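# Four arms uncover table objects and lay dust sheet flat

## Task

Pull the dust sheet (it has a foam knob stitched to each of its four corners) off the items it covers. Lay it out flat on the table, away from those items, with no part of it hanging past the table's edge. The table is centred at scene x = 0, y = 0 with its top at z = 0.72 m. Then open the grippers and move the arms away; the result only counts if the sheet stays in place with no robot holding it. Each covered item that ends up moved, leaning or tipped over lowers the result.

## Robot and tools

ROBOTS. There are four identical i2rt Big YAM arms, named arm1, arm2, arm3 and arm4, all fixed to the same table. Each has six revolute joints, a two-finger gripper and a camera on its wrist. With joints 1 and 6 at 0 and the hand held level and pointing forward, that camera rides on top of the hand and looks toward the fingertips. The hand can reach about 1.0 m from the vertical axis of joint 1. Each joint moves at its own speed, so the hand can sweep a wide, curved path between two postures. The arms do not wait for one another.

FRAMES AND CAMERAS. Everything uses a single scene frame. Its origin is on the floor and +z is up. The table centre is at x = 0, y = 0 and the tabletop is at z = 0.72 m. "hand" is the point midway between the fingertips. The hand's z axis runs along the fingers, and the fingers open and close along its y axis. The pose of each arm's foot is never printed. Two cameras are fixed in the room: cam_high (overhead) and cam_room_a. Each arm also has a wrist camera: arm1_cam_wrist to arm4_cam_wrist. The wrist cameras are fisheye with 616x616 images; the room cameras are 504x504. The calibration (OpenCV style, T_world_to_cam in metres) can be off by a few millimetres and a degree or two. A wrist camera's pose is derived from its arm's joint readings, so errors in those readings make it less reliable.

execute_actions. The argument "actions" is a list holding either one action or nothing; an empty list only returns state and pictures. An action is an object keyed by arm name. Each arm gets its own entry of the form {"joints": {...}}, in which you name any subset of that arm's joints. Every value is an absolute target, never an offset:
- joint1_rad, -2.879 to 2.879 rad: turns the whole arm about its foot; positive is counter-clockwise seen from above, and 0 faces the way the foot faces.
- joint2_rad, 0 to 3.141 rad: shoulder. At 0 the upper arm lies roughly level, pointing back; increasing it lifts the upper arm and then brings it forward.
- joint3_rad, 0 to 3.019 rad: elbow. At 0 the forearm is folded back on the upper arm; increasing it opens the elbow.
- joint4_rad, -1.692 to 1.57 rad: hand pitch; positive tips the fingers up.
- joint5_rad, -1.57 to 1.57 rad: sideways hand swing; positive is toward the arm's right.
- joint6_rad, -2.094 to 2.094 rad: hand roll; positive is clockwise when viewed from behind the hand.
- gripper_m, 0 to 0.093 m: the gap between the fingertips. Each finger pad grips with roughly 50 to 62 N at most, less on some units.
A joint counts as arrived within ±0.045, 0.14, 0.09, 0.055, 0.03 and 0.035 rad (joints 1 to 6), and within ±0.003 m for the gripper. All motions in one action start together but may finish at different times. A joint or arm you leave out may still be driving toward an earlier target. An unknown key or a value outside its range rejects the whole call, and nothing moves. "cameras" lists which images to return: null, omitted or ["all"] returns every camera, and [] returns none. The "pictures" line gives the order of the images.

wait: seconds, 0 to 10. Sends no new command and returns the same kind of state and images.

zoom_image: camera plus region [x0, y0, x1, y1] in pixels, with (0, 0) at the top-left. The region can be at most 504x504. It only works on full images from the most recent result.

read_manual: returns licence texts only; it does not move anything.

finished_scene: give the number of the current scene. It closes that scene for good once the last command has been held. The result tells you whether the goal was met.

If a result reports a stop, any later execute_actions, wait or finished_scene calls in that same reply are skipped.

READING RESULTS. joint_positions gives the measured joints. Joint torques are the raw drive outputs with per-unit offsets and noise, so they are not a clean measure of contact. joint_status reports how each commanded motion ended:
- off_target: the joint stopped short and may still be pushing.
- contact_stop: the joint abandoned its target and holds where it stopped.
- time_out: the joint holds a target at most 0.375, 0.375, 0.113, 0.225, 0.075 or 0.3 rad (joints 1 to 6) from where it stands, keeps pushing, and will move on if the way clears. To relieve the push, command its reported position.
- not_followed: together with a "joint command not followed" line and usually a "cause:" line, this means a safety check held back that arm's targets, typically because of self- or inter-arm clearance. The gripper part of the action still runs, and the held-back targets may be retried later.
- limit_stop_at_motor_heat: see heat below. Resend the target.
on_its_own lists things this call did not command; "held at" is a joint's current target, not its position. A target very close to the current reading may not move the joint. A joint holding a load up slowly sinks.

HEAT AND FORCE. The arms do not stop on contact; they keep pushing and can push hard. Sustained load heats the motors, even while you are thinking. A MOTOR HOT line appears at 85 °C. At 100 °C an OVER-TEMPERATURE FAULT drops the arm until it cools.

AVOID. Do not press two arms hard against each other: that ends the run. Hard hits between arms are also risky. The clearance check can react too late, and between arms it ignores fingers, gripper housings and wrist cameras; no state line reports arm-to-arm contact. Contact through objects does not count. Do not knock any rigid object off the work area, and do not shift, tilt or topple the covered items. Avoid drops, slips and slams. Loose objects may sometimes get a short push from outside. The robots hold the last command while you compose a reply. Shorter total motion is better.

Each tool is called after "Emit:" as a command line: name --argument value for each argument, lists and objects as JSON in quotes; but a table of rows of numbers goes row by row, as --pt "numbers of a row", without its own name.

## Session

Emit:
execute_actions --actions '[]'

Scene clock: 0.00 s.
Joint torques (N m, as the arm reports them, + toward a larger angle): no reading
arm1.joint_positions: joint1_rad=-0.194 joint2_rad=+0.410 joint3_rad=+1.489 joint4_rad=-1.350 joint5_rad=-0.292 joint6_rad=+0.724 gripper_m=+0.094
arm1.joint_status: not commanded
arm1.hand: x=+0.2816 y=+0.5664 z=+1.3681 quat_wxyz=(-0.544, -0.757, -0.241, +0.271) (m; scene frame)
arm2.joint_positions: joint1_rad=+0.249 joint2_rad=+0.271 joint3_rad=+1.696 joint4_rad=-1.424 joint5_rad=+0.262 joint6_rad=+0.039 gripper_m=+0.095
arm2.joint_status: not commanded
arm2.hand: x=-0.4975 y=+0.7663 z=+1.4469 quat_wxyz=(-0.541, -0.475, -0.523, +0.456) (m; scene frame)
arm3.joint_positions: joint1_rad=+0.208 joint2_rad=+0.383 joint3_rad=+1.495 joint4_rad=-1.503 joint5_rad=+0.050 joint6_rad=+0.437 gripper_m=+0.094
arm3.joint_status: not commanded
arm3.hand: x=-0.4558 y=-0.6082 z=+1.3680 quat_wxyz=(-0.354, +0.379, -0.737, -0.433) (m; scene frame)
arm4.joint_positions: joint1_rad=-0.076 joint2_rad=+0.422 joint3_rad=+1.487 joint4_rad=-1.226 joint5_rad=+0.169 joint6_rad=-0.597 gripper_m=+0.094
arm4.joint_status: not commanded
arm4.hand: x=+0.3110 y=-0.6658 z=+1.4432 quat_wxyz=(-0.596, +0.652, -0.394, -0.254) (m; scene frame)
pictures: arm1_cam_wrist, arm2_cam_wrist, arm3_cam_wrist, arm4_cam_wrist, cam_high, cam_room_a
Images, in order (width x height): arm1_cam_wrist 616x616, arm2_cam_wrist 616x616, arm3_cam_wrist 616x616, arm4_cam_wrist 616x616, cam_high 504x504, cam_room_a 504x504.

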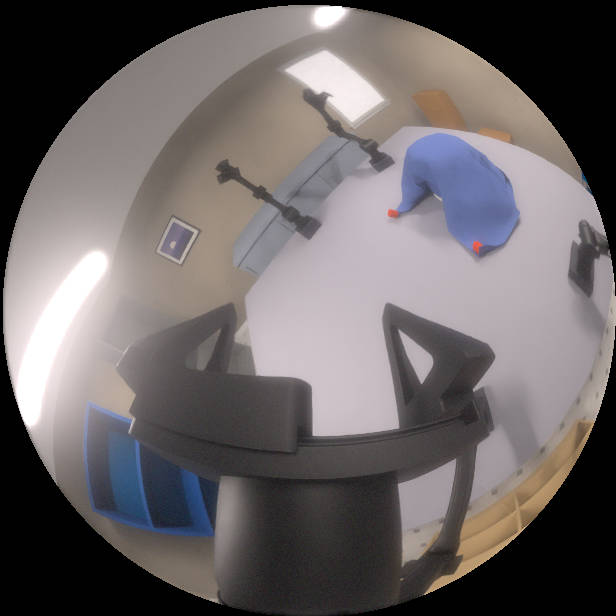

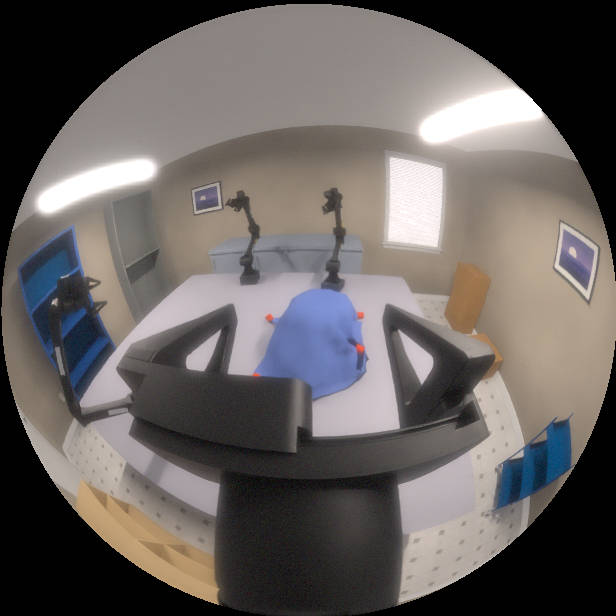

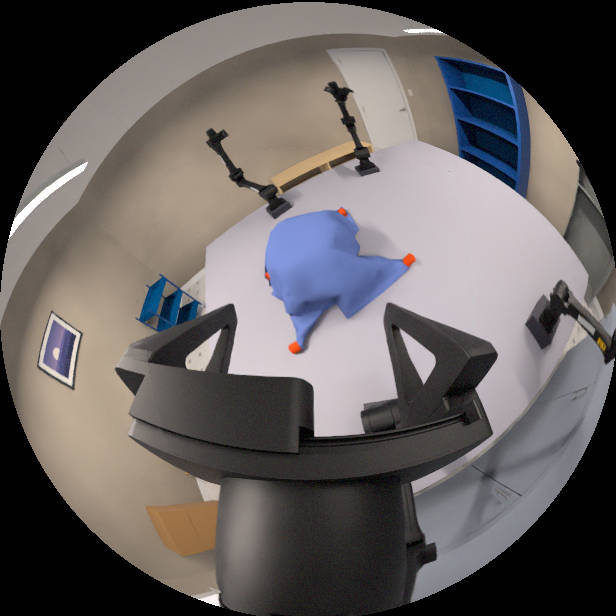

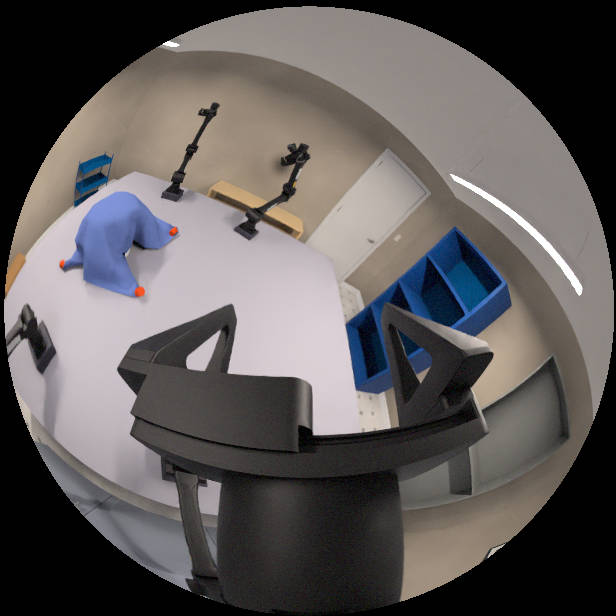

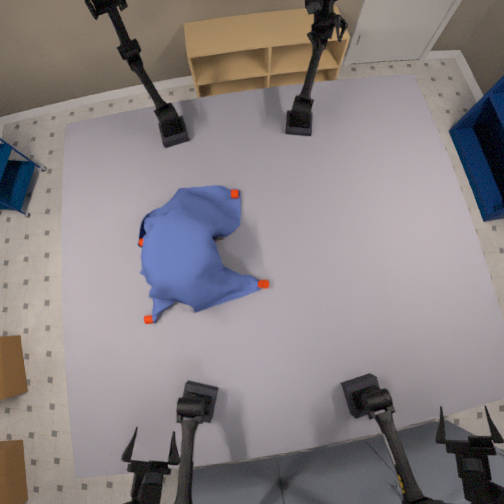

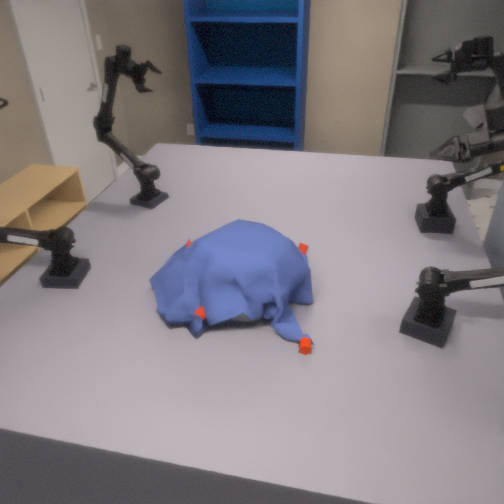

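Emit:
execute_actions --actions '[{"arm1":{"joints":{"joint1_rad":-0.598,"joint2_rad":1.85,"joint3_rad":1.586,"joint4_rad":-1.307,"joint5_rad":0,"joint6_rad":0}},"arm2":{"joints":{"joint1_rad":-0.5,"joint2_rad":2.05,"joint3_rad":2.098,"joint4_rad":-1.527,"joint5_rad":0,"joint6_rad":0}},"arm3":{"joints":{"joint1_rad":0.776,"joint2_rad":1.644,"joint3_rad":1.212,"joint4_rad":-1.139,"joint5_rad":0,"joint6_rad":0}},"arm4":{"joints":{"joint1_rad":0.431,"joint2_rad":2.314,"joint3_rad":2.218,"joint4_rad":-1.475,"joint5_rad":0,"joint6_rad":0}}}]'

Scene clock: 81.90 s.
Joint torques (N m, as the arm reports them, + toward a larger angle): arm1=[ -2.05 -17.17   9.17   0.08   0.08  -0.1 ] | arm2=[  0.28 -22.32  11.8   -0.3    0.02  -0.05] | arm3=[  0.55 -12.94   9.23   0.46  -0.02  -0.22] | arm4=[  1.8  -22.16   9.9    0.16  -0.05   0.16]
arm1.joint_positions: joint1_rad=-0.591 joint2_rad=+1.838 joint3_rad=+1.581 joint4_rad=-1.309 joint5_rad=-0.002 joint6_rad=+0.009 gripper_m=+0.094
arm1.joint_status: all done
arm1.hand: x=-0.1344 y=+0.3244 z=+0.8859 quat_wxyz=(+0.001, -0.938, -0.347, +0.002) (m; scene frame)
arm2.joint_positions: joint1_rad=-0.497 joint2_rad=+2.069 joint3_rad=+2.055 joint4_rad=-1.518 joint5_rad=-0.001 joint6_rad=+0.014 gripper_m=+0.095
arm2.joint_status: all done
arm2.hand: x=-0.6704 y=+0.1425 z=+0.9514 quat_wxyz=(-0.011, -0.823, -0.567, +0.016) (m; scene frame)
arm3.joint_positions: joint1_rad=+0.778 joint2_rad=+1.650 joint3_rad=+1.211 joint4_rad=-1.145 joint5_rad=+0.001 joint6_rad=+0.013 gripper_m=+0.094
arm3.joint_status: all done
arm3.hand: x=-0.6614 y=-0.2722 z=+0.8790 quat_wxyz=(-0.001, +0.834, -0.552, +0.007) (m; scene frame)
arm4.joint_positions: joint1_rad=+0.426 joint2_rad=+2.315 joint3_rad=+2.197 joint4_rad=-1.459 joint5_rad=+0.002 joint6_rad=-0.008 gripper_m=+0.094
arm4.joint_status: all done
arm4.hand: x=-0.0726 y=-0.1883 z=+0.8727 quat_wxyz=(+0.001, +0.870, -0.493, +0.003) (m; scene frame)
pictures: arm1_cam_wrist, arm2_cam_wrist, arm3_cam_wrist, arm4_cam_wrist, cam_high, cam_room_a
camera_calibration (this result's frames):
arm1_cam_wrist: T_world_to_cam=[[-0.657929, 0.753052, -0.00643833, -0.325812], [0.606492, 0.534912, 0.588249, -0.606155], [0.446426, 0.383121, -0.808655, 0.776471], [0, 0, 0, 1]] pos_world=[-0.19337, 0.27211, 0.982369]
arm2_cam_wrist: T_world_to_cam=[[-0.926094, 0.376998, -0.0149128, -0.653624], [0.306481, 0.774747, 0.553025, -0.431902], [0.220043, 0.507583, -0.833031, 0.996009], [0, 0, 0, 1]] pos_world=[-0.692112, 0.075473, 1.05881]
arm3_cam_wrist: T_world_to_cam=[[0.919886, 0.39214, 0.00595316, 0.712613], [0.316204, -0.750565, 0.58023, -0.496497], [0.232, -0.531863, -0.814431, 0.849913], [0, 0, 0, 1]] pos_world=[-0.695708, -0.20006, 0.976035]
arm4_cam_wrist: T_world_to_cam=[[0.860261, 0.509844, 0.00320669, 0.159308], [0.412611, -0.699868, 0.583041, -0.602281], [0.299504, -0.500244, -0.812436, 0.757921], [0, 0, 0, 1]] pos_world=[-0.115539, -0.123594, 0.966406]
Images, in order (width x height): arm1_cam_wrist 616x616, arm2_cam_wrist 616x616, arm3_cam_wrist 616x616, arm4_cam_wrist 616x616, cam_high 504x504, cam_room_a 504x504.

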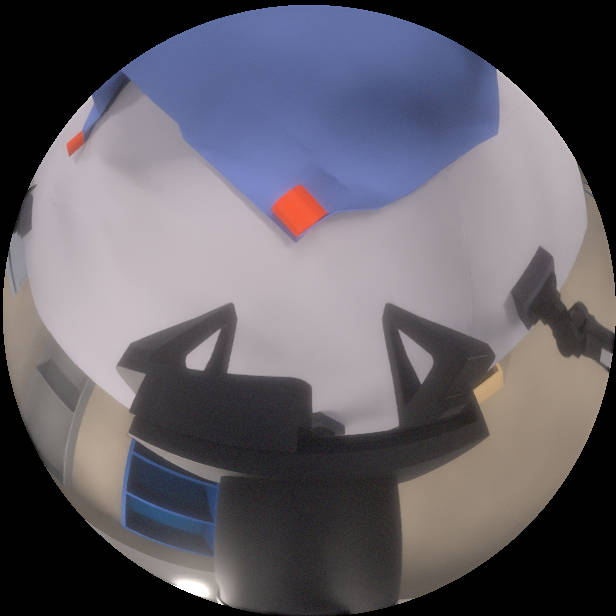

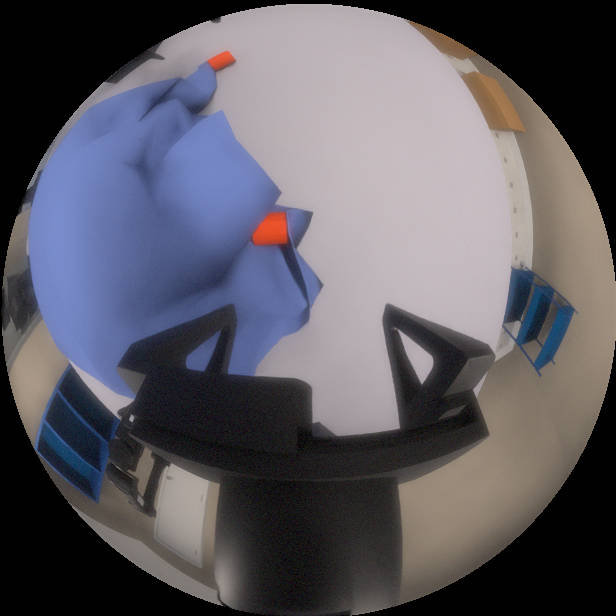

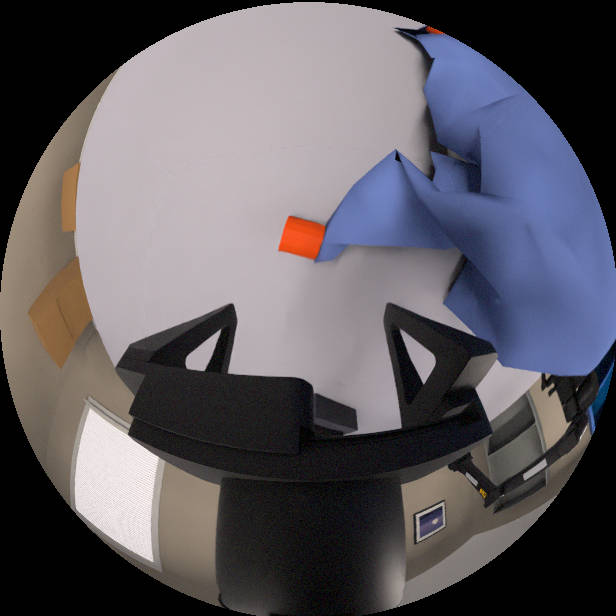

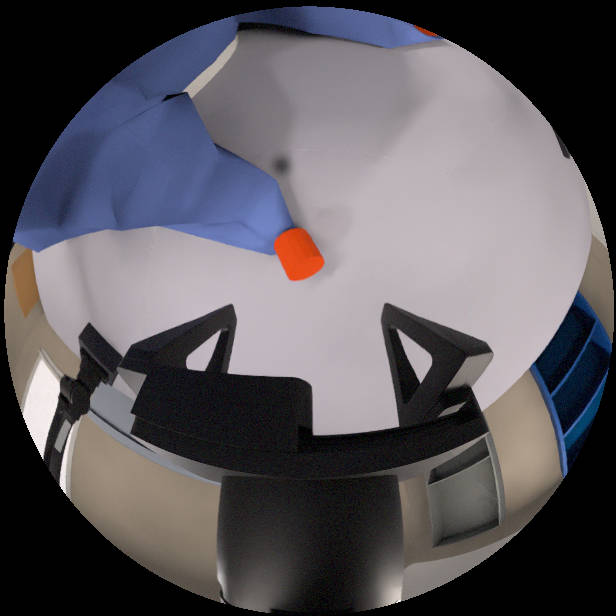

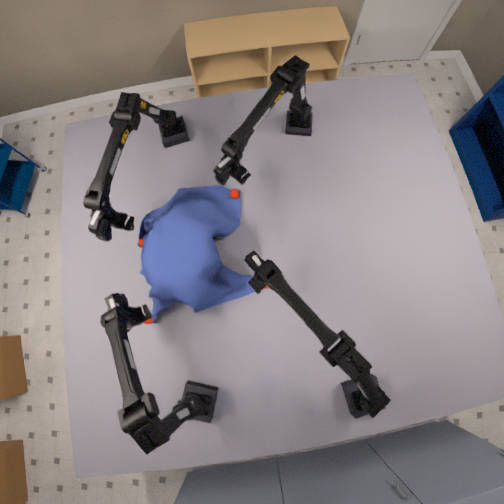

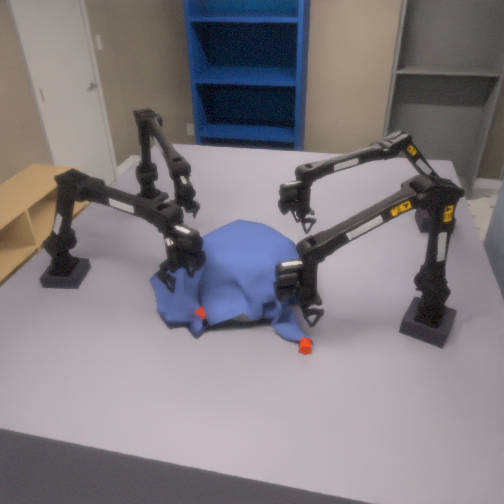

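Emit:
zoom_image --camera "arm1_cam_wrist" --region '[220, 140, 380, 300]'

Emit:
zoom_image --camera "arm2_cam_wrist" --region '[190, 150, 350, 310]'

Emit:
zoom_image --camera "cam_room_a" --region '[130, 210, 340, 370]'

Region (220, 140, 380, 300) of arm1_cam_wrist's 616x616 image, scaled by 3.150, with more detail than that image has.

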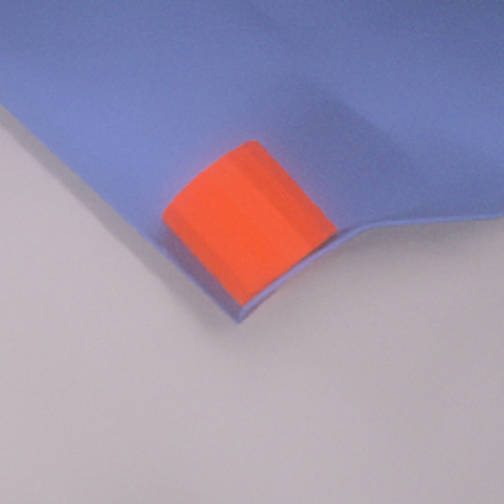

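Region (190, 150, 350, 310) of arm2_cam_wrist's 616x616 image, scaled by 3.150, with more detail than that image has.

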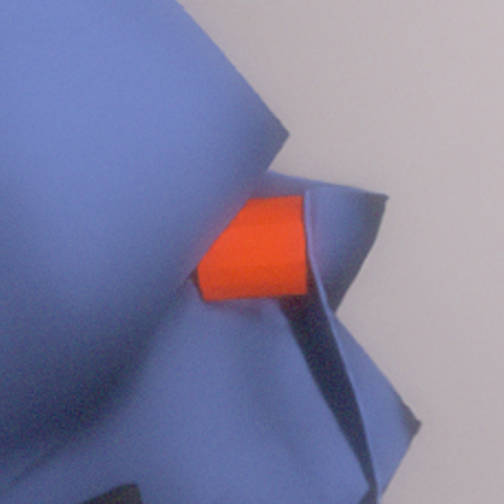

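Region (130, 210, 340, 370) of cam_room_a's 504x504 image, scaled by 2.400, with more detail than that image has; it fills the top 384 rows of this view, and the rest is white.

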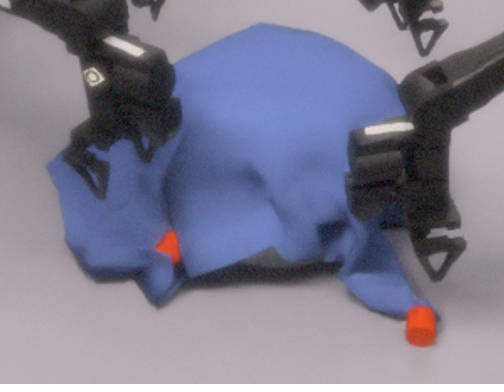

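Emit:
execute_actions --actions '[{"arm1":{"joints":{"joint1_rad":-0.575,"joint2_rad":2.015,"joint3_rad":1.615,"joint4_rad":-1.171,"joint6_rad":-0.75}},"arm2":{"joints":{"joint1_rad":-0.427,"joint2_rad":2.18,"joint3_rad":2.0,"joint4_rad":-1.354,"joint6_rad":1.57,"gripper_m":0.075}},"arm3":{"joints":{"joint1_rad":0.793,"joint2_rad":1.772,"joint3_rad":1.144,"joint4_rad":-0.943,"joint6_rad":-1.3}},"arm4":{"joints":{"joint1_rad":0.45,"joint2_rad":2.356,"joint3_rad":2.09,"joint4_rad":-1.297,"joint6_rad":-0.5}}}]'

Scene clock: 130.93 s.
Joint torques (N m, as the arm reports them, + toward a larger angle): arm1=[ -0.84 -21.47  10.65   0.35  -0.04  -0.11] | arm2=[ -0.37 -23.59   9.81   0.06   0.1    0.26] | arm3=[  1.45 -14.12   8.37   0.51  -0.12  -0.22] | arm4=[  1.73 -20.9    7.99   1.45  -0.08   0.03]
arm1.joint_positions: joint1_rad=-0.585 joint2_rad=+2.024 joint3_rad=+1.584 joint4_rad=-1.181 joint5_rad=-0.002 joint6_rad=-0.741 gripper_m=+0.094
arm1.joint_status: all done
arm1.hand: x=-0.1501 y=+0.3061 z=+0.7844 quat_wxyz=(+0.002, -0.743, -0.669, -0.026) (m; scene frame)
arm2.joint_positions: joint1_rad=-0.423 joint2_rad=+2.201 joint3_rad=+1.979 joint4_rad=-1.365 joint5_rad=-0.001 joint6_rad=+1.555 gripper_m=+0.075
arm2.joint_status: all done
arm2.hand: x=-0.6281 y=+0.1135 z=+0.8383 quat_wxyz=(+0.008, -0.992, +0.129, -0.001) (m; scene frame)
arm3.joint_positions: joint1_rad=+0.785 joint2_rad=+1.784 joint3_rad=+1.140 joint4_rad=-0.952 joint5_rad=+0.001 joint6_rad=-1.286 gripper_m=+0.094
arm3.joint_status: all done
arm3.hand: x=-0.6659 y=-0.2682 z=+0.7953 quat_wxyz=(+0.010, +0.998, +0.069, +0.009) (m; scene frame)
arm4.joint_positions: joint1_rad=+0.449 joint2_rad=+2.345 joint3_rad=+2.090 joint4_rad=-1.315 joint5_rad=+0.002 joint6_rad=-0.492 gripper_m=+0.094
arm4.joint_status: all done
arm4.hand: x=-0.0856 y=-0.1975 z=+0.8124 quat_wxyz=(-0.001, +0.966, -0.259, +0.000) (m; scene frame)
pictures: arm1_cam_wrist, arm2_cam_wrist, arm3_cam_wrist, arm4_cam_wrist, cam_high, cam_room_a
camera_calibration (this result's frames):
arm1_cam_wrist: T_world_to_cam=[[-0.994368, 0.0969181, -0.0428803, -0.144075], [0.0493458, 0.781472, 0.621986, -0.712709], [0.0937914, 0.616367, -0.781854, 0.563062], [0, 0, 0, 1]] pos_world=[-0.160905, 0.223873, 0.877349]
arm2_cam_wrist: T_world_to_cam=[[0.279073, 0.960268, 0.00183552, 0.0715759], [0.779046, -0.227523, 0.584227, 0.0246035], [0.561432, -0.161612, -0.811588, 1.17966], [0, 0, 0, 1]] pos_world=[-0.701443, 0.127513, 0.942894]
arm3_cam_wrist: T_world_to_cam=[[-0.137584, 0.990203, -0.0238377, 0.195557], [0.801729, 0.125464, 0.584371, 0.111505], [0.581637, 0.0612886, -0.811136, 1.17421], [0, 0, 0, 1]] pos_world=[-0.745452, -0.279597, 0.891942]
arm4_cam_wrist: T_world_to_cam=[[0.504195, 0.863584, 0.00327674, 0.214697], [0.704013, -0.413223, 0.577592, -0.482166], [0.500153, -0.288912, -0.816319, 0.770324], [0, 0, 0, 1]] pos_world=[-0.154077, -0.162095, 0.906622]
Images, in order (width x height): arm1_cam_wrist 616x616, arm2_cam_wrist 616x616, arm3_cam_wrist 616x616, arm4_cam_wrist 616x616, cam_high 504x504, cam_room_a 504x504.

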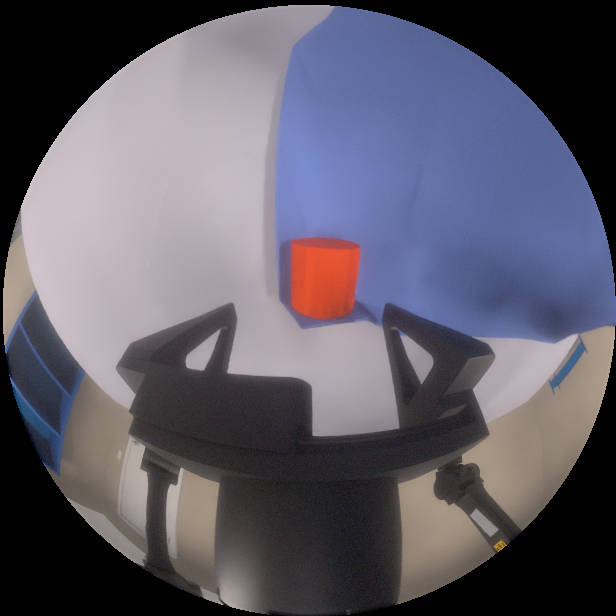

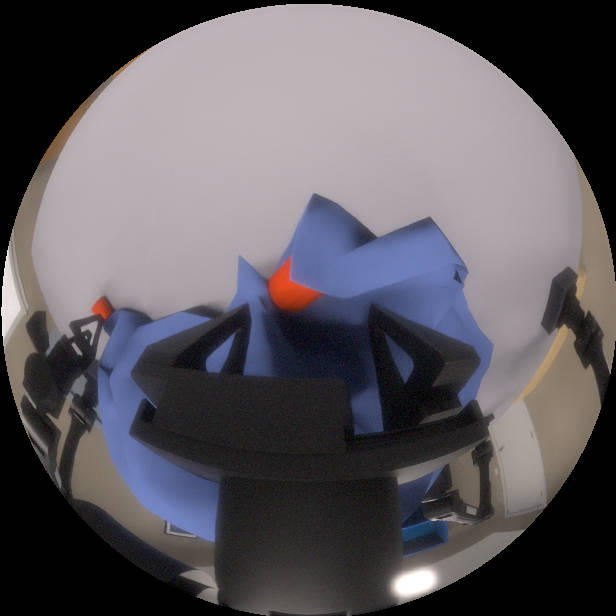

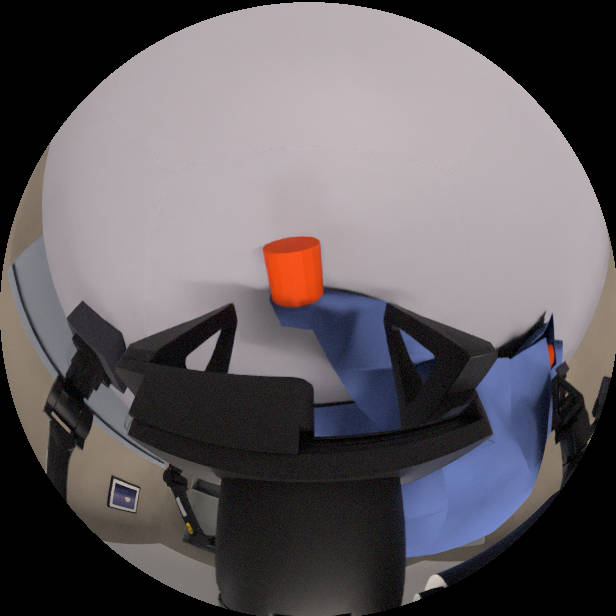

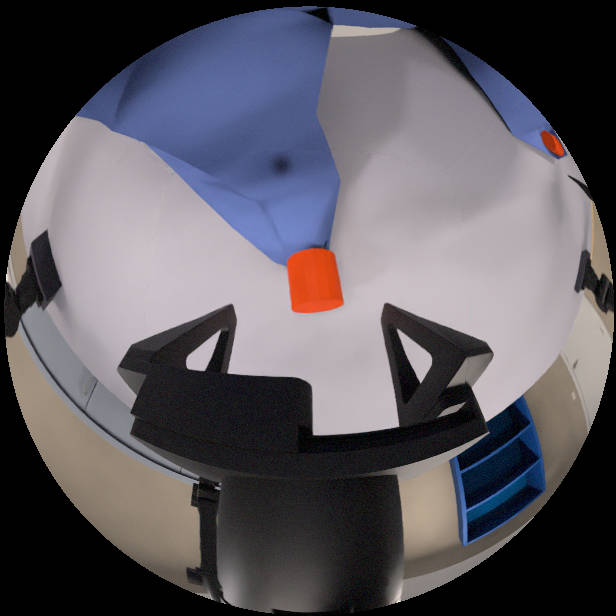

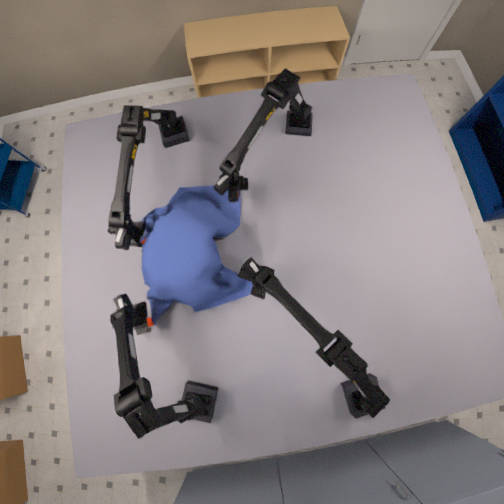

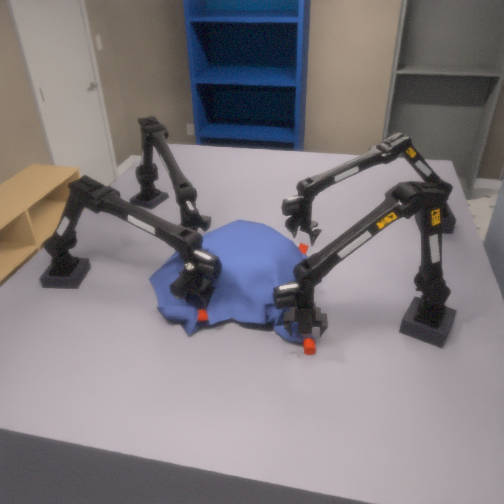

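Emit:
execute_actions --actions '[{"arm1":{"joints":{"joint2_rad":2.055,"joint3_rad":1.555,"joint4_rad":-1.04}},"arm2":{"joints":{"joint1_rad":-0.41,"joint2_rad":2.245,"joint3_rad":1.945,"joint4_rad":-1.22}},"arm3":{"joints":{"joint1_rad":0.815,"joint2_rad":1.83,"joint3_rad":1.063,"joint4_rad":-0.78}},"arm4":{"joints":{"joint1_rad":0.435,"joint2_rad":2.40,"joint3_rad":2.008,"joint4_rad":-1.17}}}]' --cameras '["arm1_cam_wrist","arm2_cam_wrist","arm3_cam_wrist","arm4_cam_wrist","cam_room_a"]'

Scene clock: 155.73 s.
Joint torques (N m, as the arm reports them, + toward a larger angle): arm1=[ -0.79 -17.86   7.37   0.33   0.03  -0.09] | arm2=[  0.42 -23.15   8.86   0.11   0.13   0.26] | arm3=[  1.03 -13.27   7.41   0.59  -0.11  -0.22] | arm4=[  1.12 -21.24   7.6    1.41  -0.09   0.03]
arm1.joint_positions: joint1_rad=-0.585 joint2_rad=+2.026 joint3_rad=+1.565 joint4_rad=-1.052 joint5_rad=-0.002 joint6_rad=-0.741 gripper_m=+0.094
arm1.joint_status: all done
arm1.hand: x=-0.1675 y=+0.2907 z=+0.7763 quat_wxyz=(+0.002, -0.743, -0.669, +0.027) (m; scene frame)
arm2.joint_positions: joint1_rad=-0.419 joint2_rad=+2.249 joint3_rad=+1.936 joint4_rad=-1.230 joint5_rad=-0.001 joint6_rad=+1.556 gripper_m=+0.075
arm2.joint_status: all done
arm2.hand: x=-0.6298 y=+0.0993 z=+0.7913 quat_wxyz=(-0.014, -0.992, +0.128, +0.003) (m; scene frame)
arm3.joint_positions: joint1_rad=+0.811 joint2_rad=+1.830 joint3_rad=+1.061 joint4_rad=-0.789 joint5_rad=+0.001 joint6_rad=-1.287 gripper_m=+0.094
arm3.joint_status: all done
arm3.hand: x=-0.6745 y=-0.2779 z=+0.7518 quat_wxyz=(-0.008, +0.997, +0.082, +0.002) (m; scene frame)
arm4.joint_positions: joint1_rad=+0.440 joint2_rad=+2.389 joint3_rad=+2.008 joint4_rad=-1.188 joint5_rad=+0.002 joint6_rad=-0.492 gripper_m=+0.094
arm4.joint_status: all done
arm4.hand: x=-0.0776 y=-0.1988 z=+0.7529 quat_wxyz=(-0.001, +0.965, -0.263, +0.000) (m; scene frame)
pictures: arm1_cam_wrist, arm2_cam_wrist, arm3_cam_wrist, arm4_cam_wrist, cam_room_a
camera_calibration (this result's frames):
arm1_cam_wrist: T_world_to_cam=[[-0.994944, 0.0958767, 0.0299036, -0.216574], [0.0961536, 0.823377, 0.55929, -0.650451], [0.0290009, 0.559337, -0.828433, 0.60973], [0, 0, 0, 1]] pos_world=[-0.170618, 0.215287, 0.875387]
arm2_cam_wrist: T_world_to_cam=[[0.276189, 0.960168, -0.0423962, 0.118895], [0.786627, -0.200485, 0.583973, 0.0524699], [0.552212, -0.194637, -0.810665, 1.13684], [0, 0, 0, 1]] pos_world=[-0.701888, 0.117632, 0.895997]
arm3_cam_wrist: T_world_to_cam=[[-0.164764, 0.986253, 0.0125726, 0.156153], [0.807513, 0.127562, 0.575891, 0.155888], [0.56637, 0.105039, -0.81743, 1.15106], [0, 0, 0, 1]] pos_world=[-0.752078, -0.294797, 0.849171]
arm4_cam_wrist: T_world_to_cam=[[0.511755, 0.859123, 0.00381112, 0.211303], [0.700702, -0.419947, 0.576768, -0.454985], [0.497115, -0.292494, -0.816899, 0.716853], [0, 0, 0, 1]] pos_world=[-0.145685, -0.16293, 0.847212]
Images, in order (width x height): arm1_cam_wrist 616x616, arm2_cam_wrist 616x616, arm3_cam_wrist 616x616, arm4_cam_wrist 616x616, cam_room_a 504x504.

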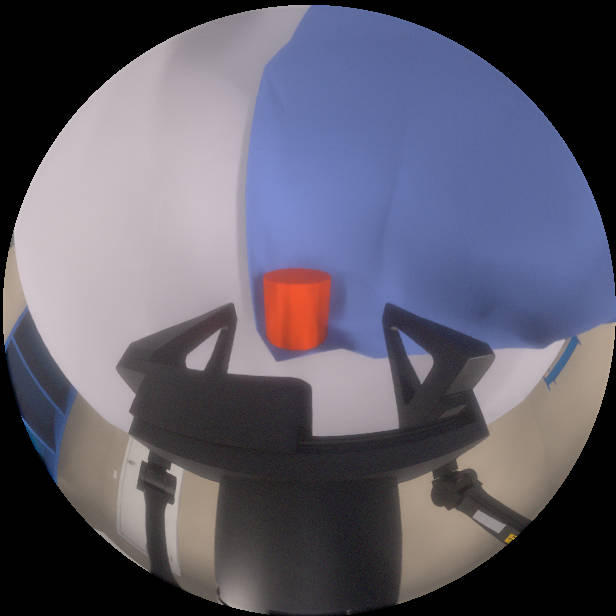

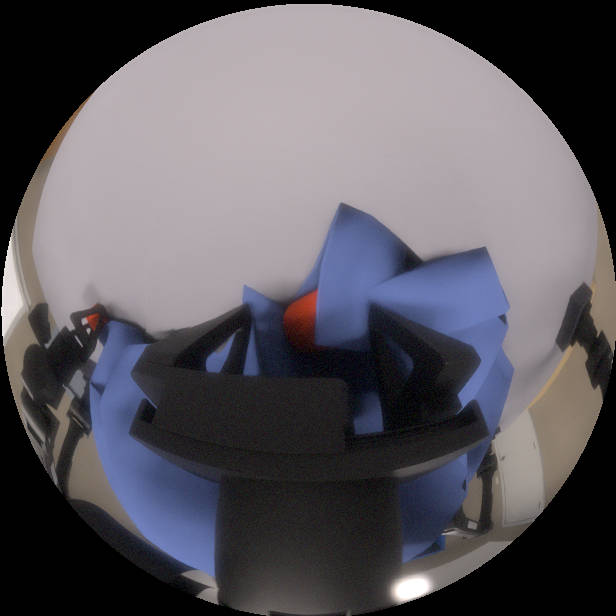

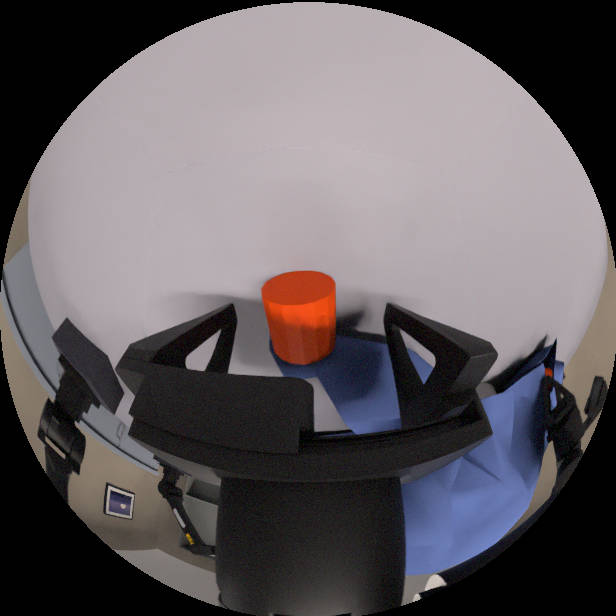

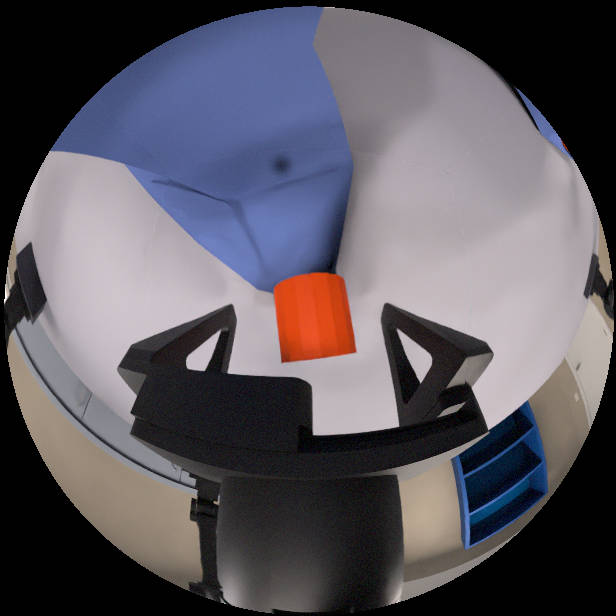

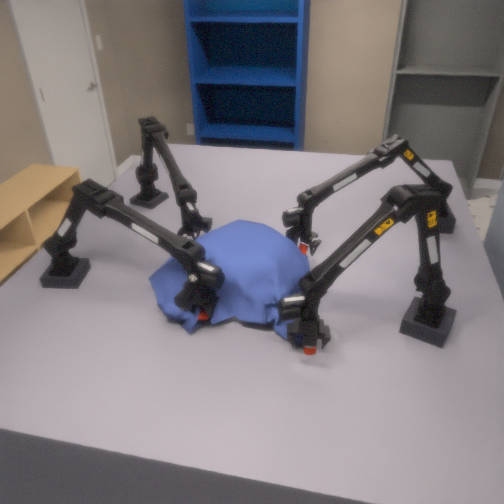

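Emit:
execute_actions --actions '[{"arm1":{"joints":{"joint2_rad":2.095,"joint4_rad":-1.08}},"arm2":{"joints":{"joint1_rad":-0.385,"joint2_rad":2.29}},"arm3":{"joints":{"joint2_rad":1.87}},"arm4":{"joints":{"joint2_rad":2.425}}}]' --cameras '["arm1_cam_wrist","arm2_cam_wrist","arm3_cam_wrist","arm4_cam_wrist"]'

Scene clock: 162.37 s.
Joint torques (N m, as the arm reports them, + toward a larger angle): arm1=[ -0.39 -19.59   7.19  -0.59  -0.02  -0.07] | arm2=[  0.61 -21.76   8.62   0.07   0.11   0.28] | arm3=[  1.07 -12.13   7.15   0.5   -0.12  -0.22] | arm4=[  1.25 -19.55   7.65   1.4   -0.08   0.03]
arm1.joint_positions: joint1_rad=-0.585 joint2_rad=+2.075 joint3_rad=+1.565 joint4_rad=-1.070 joint5_rad=-0.001 joint6_rad=-0.741 gripper_m=+0.094
arm1.joint_status: all done
arm1.hand: x=-0.1600 y=+0.2976 z=+0.7477 quat_wxyz=(+0.002, -0.743, -0.669, -0.006) (m; scene frame)
arm2.joint_positions: joint1_rad=-0.392 joint2_rad=+2.281 joint3_rad=+1.936 joint4_rad=-1.229 joint5_rad=+0.000 joint6_rad=+1.556 gripper_m=+0.075
arm2.joint_status: all done
arm2.hand: x=-0.6110 y=+0.0982 z=+0.7701 quat_wxyz=(+0.002, -0.993, +0.115, +0.001) (m; scene frame)
arm3.joint_positions: joint1_rad=+0.811 joint2_rad=+1.861 joint3_rad=+1.061 joint4_rad=-0.789 joint5_rad=+0.001 joint6_rad=-1.287 gripper_m=+0.094
arm3.joint_status: all done
arm3.hand: x=-0.6722 y=-0.2824 z=+0.7384 quat_wxyz=(+0.006, +0.997, +0.082, +0.007) (m; scene frame)
arm4.joint_positions: joint1_rad=+0.440 joint2_rad=+2.397 joint3_rad=+2.008 joint4_rad=-1.188 joint5_rad=+0.002 joint6_rad=-0.492 gripper_m=+0.094
arm4.joint_status: all done
arm4.hand: x=-0.0769 y=-0.2001 z=+0.7475 quat_wxyz=(+0.002, +0.965, -0.263, +0.003) (m; scene frame)
pictures: arm1_cam_wrist, arm2_cam_wrist, arm3_cam_wrist, arm4_cam_wrist
camera_calibration (this result's frames):
arm1_cam_wrist: T_world_to_cam=[[-0.995312, 0.0955378, -0.0150696, -0.175284], [0.0674973, 0.797709, 0.599253, -0.667723], [0.0692725, 0.595426, -0.800418, 0.556762], [0, 0, 0, 1]] pos_world=[-0.167961, 0.217885, 0.843136]
arm2_cam_wrist: T_world_to_cam=[[0.249958, 0.968193, -0.011088, 0.0729898], [0.788052, -0.196771, 0.583314, 0.0508216], [0.562579, -0.154542, -0.812171, 1.11266], [0, 0, 0, 1]] pos_world=[-0.684255, 0.111285, 0.874838]
arm3_cam_wrist: T_world_to_cam=[[-0.164483, 0.986244, -0.0163623, 0.1827], [0.799978, 0.143086, 0.58272, 0.15658], [0.577045, 0.0827583, -0.812508, 1.13655], [0, 0, 0, 1]] pos_world=[-0.751053, -0.296651, 0.835207]
arm4_cam_wrist: T_world_to_cam=[[0.511744, 0.859138, 0.0000617313, 0.21481], [0.69829, -0.415977, 0.582541, -0.456613], [0.500509, -0.298069, -0.812801, 0.707769], [0, 0, 0, 1]] pos_world=[-0.145323, -0.163528, 0.841258]
Images, in order (width x height): arm1_cam_wrist 616x616, arm2_cam_wrist 616x616, arm3_cam_wrist 616x616, arm4_cam_wrist 616x616.

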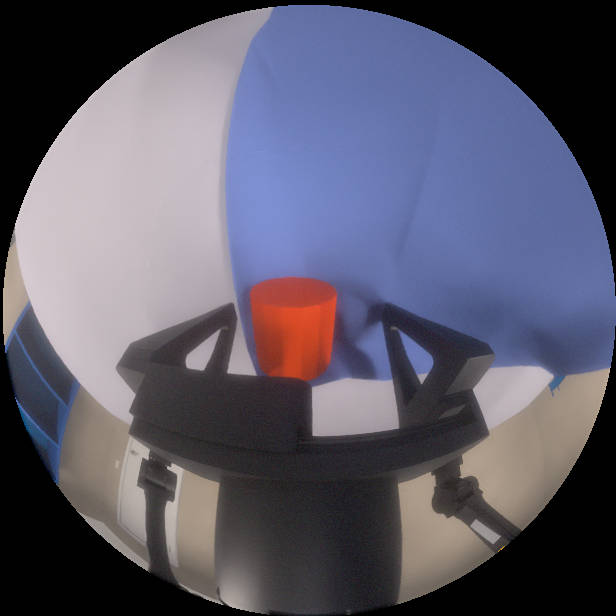

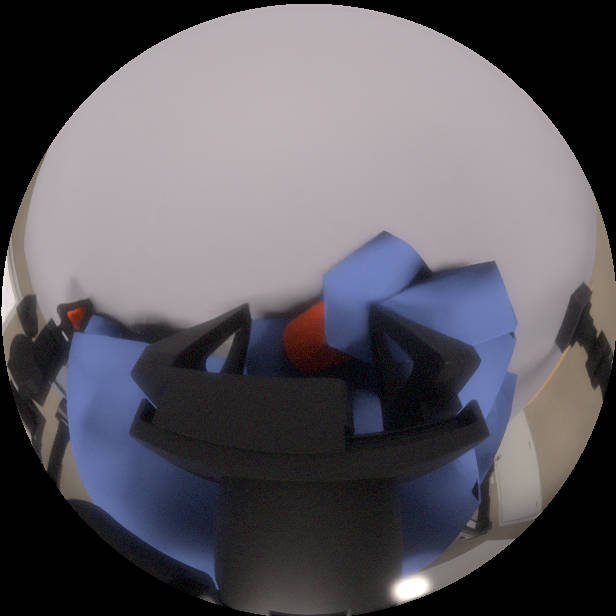

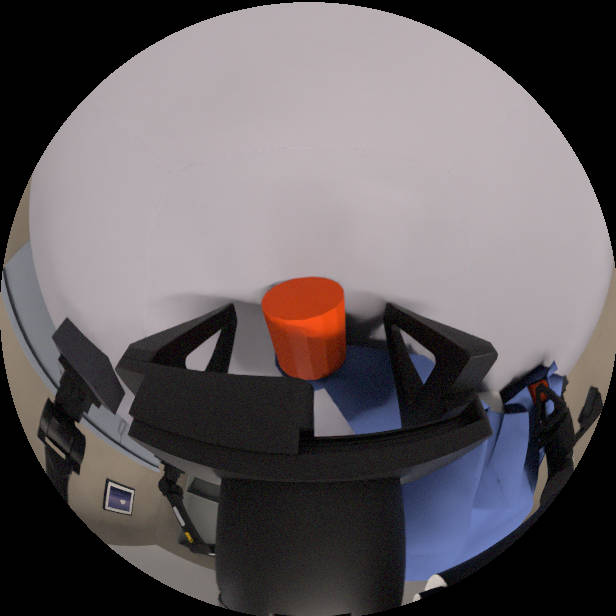

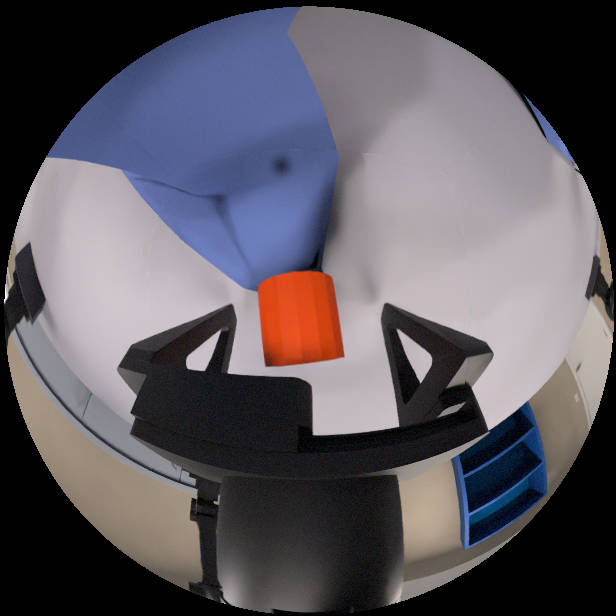

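Emit:
execute_actions --actions '[{"arm1":{"joints":{"gripper_m":0.02}},"arm2":{"joints":{"gripper_m":0.02}},"arm3":{"joints":{"gripper_m":0.02}},"arm4":{"joints":{"gripper_m":0.02}}}]' --cameras '["arm2_cam_wrist"]'

Scene clock: 167.23 s.
Joint torques (N m, as the arm reports them, + toward a larger angle): arm1=[  0.12 -20.26   6.83  -0.47  -0.01  -0.19] | arm2=[  0.67 -22.04   8.46   0.08  -0.2    0.26] | arm3=[  1.07 -12.64   7.12   0.54  -0.11  -0.21] | arm4=[  1.5  -19.2    7.67   1.44  -0.07   0.03]
arm1.joint_positions: joint1_rad=-0.585 joint2_rad=+2.075 joint3_rad=+1.565 joint4_rad=-1.070 joint5_rad=-0.001 joint6_rad=-0.742 gripper_m=+0.038
arm1.joint_status: gripper_m off_target (ended at +0.038, target +0.020)
arm1.hand: x=-0.1600 y=+0.2976 z=+0.7477 quat_wxyz=(+0.002, -0.743, -0.669, -0.006) (m; scene frame)
arm2.joint_positions: joint1_rad=-0.394 joint2_rad=+2.281 joint3_rad=+1.936 joint4_rad=-1.229 joint5_rad=+0.008 joint6_rad=+1.556 gripper_m=+0.020
arm2.joint_status: all done
arm2.hand: x=-0.6137 y=+0.0988 z=+0.7701 quat_wxyz=(+0.002, -0.993, +0.116, +0.005) (m; scene frame)
arm3.joint_positions: joint1_rad=+0.811 joint2_rad=+1.861 joint3_rad=+1.061 joint4_rad=-0.789 joint5_rad=+0.001 joint6_rad=-1.287 gripper_m=+0.039
arm3.joint_status: gripper_m off_target (ended at +0.039, target +0.020)
arm3.hand: x=-0.6722 y=-0.2824 z=+0.7384 quat_wxyz=(+0.006, +0.997, +0.082, +0.007) (m; scene frame)
arm4.joint_positions: joint1_rad=+0.440 joint2_rad=+2.397 joint3_rad=+2.008 joint4_rad=-1.188 joint5_rad=+0.002 joint6_rad=-0.493 gripper_m=+0.038
arm4.joint_status: gripper_m off_target (ended at +0.038, target +0.020)
arm4.hand: x=-0.0769 y=-0.2001 z=+0.7475 quat_wxyz=(+0.002, +0.965, -0.262, +0.003) (m; scene frame)
pictures: arm2_cam_wrist
camera_calibration (this result's frames):
arm2_cam_wrist: T_world_to_cam=[[0.252074, 0.967644, -0.0111487, 0.0744057], [0.791682, -0.199583, 0.577413, 0.0601395], [0.556505, -0.154377, -0.816376, 1.1138], [0, 0, 0, 1]] pos_world=[-0.686202, 0.11195, 0.875383]
Images, in order (width x height): arm2_cam_wrist 616x616.

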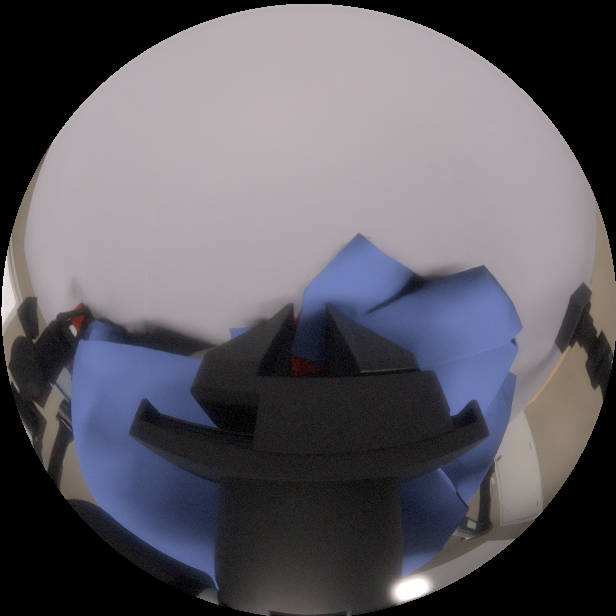

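Emit:
execute_actions --actions '[{"arm2":{"joints":{"gripper_m":0.075,"joint2_rad":2.15}}}]' --cameras '[]'

Emit:
execute_actions --actions '[{"arm2":{"joints":{"joint6_rad":0.3,"joint4_rad":-1.36}}}]' --cameras '["arm2_cam_wrist","cam_room_a"]'

Scene clock: 173.37 s.
Joint torques (N m, as the arm reports them, + toward a larger angle): arm1=[ -0.81 -19.24   6.9   -0.58   0.05  -0.09] | arm2=[  1.15 -21.89   9.78   0.24  -0.01   0.23] | arm3=[  0.88 -12.71   7.14   0.57  -0.12  -0.22] | arm4=[  1.32 -19.53   7.63   1.5   -0.08   0.03]
arm1.joint_positions: joint1_rad=-0.585 joint2_rad=+2.075 joint3_rad=+1.565 joint4_rad=-1.070 joint5_rad=-0.001 joint6_rad=-0.742 gripper_m=+0.038
arm1.joint_status: not commanded
arm1.hand: x=-0.1600 y=+0.2976 z=+0.7477 quat_wxyz=(+0.002, -0.743, -0.669, -0.006) (m; scene frame)
arm2.joint_positions: joint1_rad=-0.394 joint2_rad=+2.142 joint3_rad=+1.927 joint4_rad=-1.229 joint5_rad=+0.002 joint6_rad=+1.556 gripper_m=+0.075
arm2.joint_status: all done
arm2.hand: x=-0.6146 y=+0.0896 z=+0.8589 quat_wxyz=(-0.063, -0.991, +0.115, +0.010) (m; scene frame)
arm3.joint_positions: joint1_rad=+0.811 joint2_rad=+1.861 joint3_rad=+1.061 joint4_rad=-0.789 joint5_rad=+0.001 joint6_rad=-1.287 gripper_m=+0.039
arm3.joint_status: not commanded
arm3.hand: x=-0.6722 y=-0.2824 z=+0.7384 quat_wxyz=(+0.006, +0.997, +0.082, +0.007) (m; scene frame)
arm4.joint_positions: joint1_rad=+0.440 joint2_rad=+2.397 joint3_rad=+2.008 joint4_rad=-1.188 joint5_rad=+0.002 joint6_rad=-0.493 gripper_m=+0.038
arm4.joint_status: not commanded
arm4.hand: x=-0.0769 y=-0.2001 z=+0.7475 quat_wxyz=(+0.002, +0.965, -0.262, +0.003) (m; scene frame)
pictures: none
No camera images: the call's "cameras" was empty. Leave "cameras" out to get every camera's image.

Scene clock: 175.40 s.
Joint torques (N m, as the arm reports them, + toward a larger angle): arm1=[ -0.72 -19.3    7.02  -0.56  -0.03  -0.06] | arm2=[  0.76 -20.78   9.59  -0.72  -0.06  -0.01] | arm3=[  1.14 -12.58   7.11   0.53  -0.11  -0.21] | arm4=[  1.27 -19.31   7.62   1.38  -0.07   0.04]
arm1.joint_positions: joint1_rad=-0.585 joint2_rad=+2.075 joint3_rad=+1.565 joint4_rad=-1.070 joint5_rad=-0.001 joint6_rad=-0.742 gripper_m=+0.038
arm1.joint_status: not commanded
arm1.hand: x=-0.1600 y=+0.2976 z=+0.7477 quat_wxyz=(+0.002, -0.743, -0.669, -0.006) (m; scene frame)
arm2.joint_positions: joint1_rad=-0.394 joint2_rad=+2.142 joint3_rad=+1.927 joint4_rad=-1.350 joint5_rad=+0.002 joint6_rad=+0.315 gripper_m=+0.075
arm2.joint_status: all done
arm2.hand: x=-0.6074 y=+0.1184 z=+0.8569 quat_wxyz=(-0.001, -0.875, -0.483, +0.003) (m; scene frame)
arm3.joint_positions: joint1_rad=+0.811 joint2_rad=+1.861 joint3_rad=+1.061 joint4_rad=-0.789 joint5_rad=+0.001 joint6_rad=-1.287 gripper_m=+0.039
arm3.joint_status: not commanded
arm3.hand: x=-0.6722 y=-0.2824 z=+0.7384 quat_wxyz=(+0.006, +0.997, +0.082, +0.007) (m; scene frame)
arm4.joint_positions: joint1_rad=+0.440 joint2_rad=+2.397 joint3_rad=+2.008 joint4_rad=-1.188 joint5_rad=+0.002 joint6_rad=-0.493 gripper_m=+0.038
arm4.joint_status: not commanded
arm4.hand: x=-0.0769 y=-0.2001 z=+0.7475 quat_wxyz=(+0.002, +0.965, -0.262, +0.003) (m; scene frame)
pictures: arm2_cam_wrist, cam_room_a
camera_calibration (this result's frames):
arm2_cam_wrist: T_world_to_cam=[[-0.833584, 0.55225, -0.0125751, -0.554128], [0.444021, 0.683414, 0.579475, -0.308593], [0.328609, 0.477457, -0.814893, 0.969645], [0, 0, 0, 1]] pos_world=[-0.643524, 0.0539502, 0.962011]
Images, in order (width x height): arm2_cam_wrist 616x616, cam_room_a 504x504.

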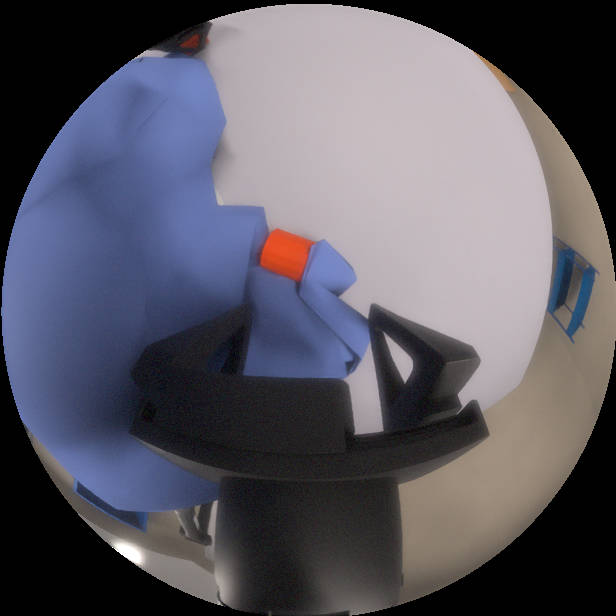

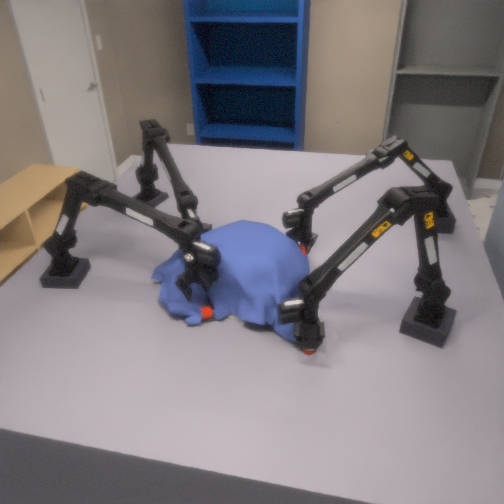

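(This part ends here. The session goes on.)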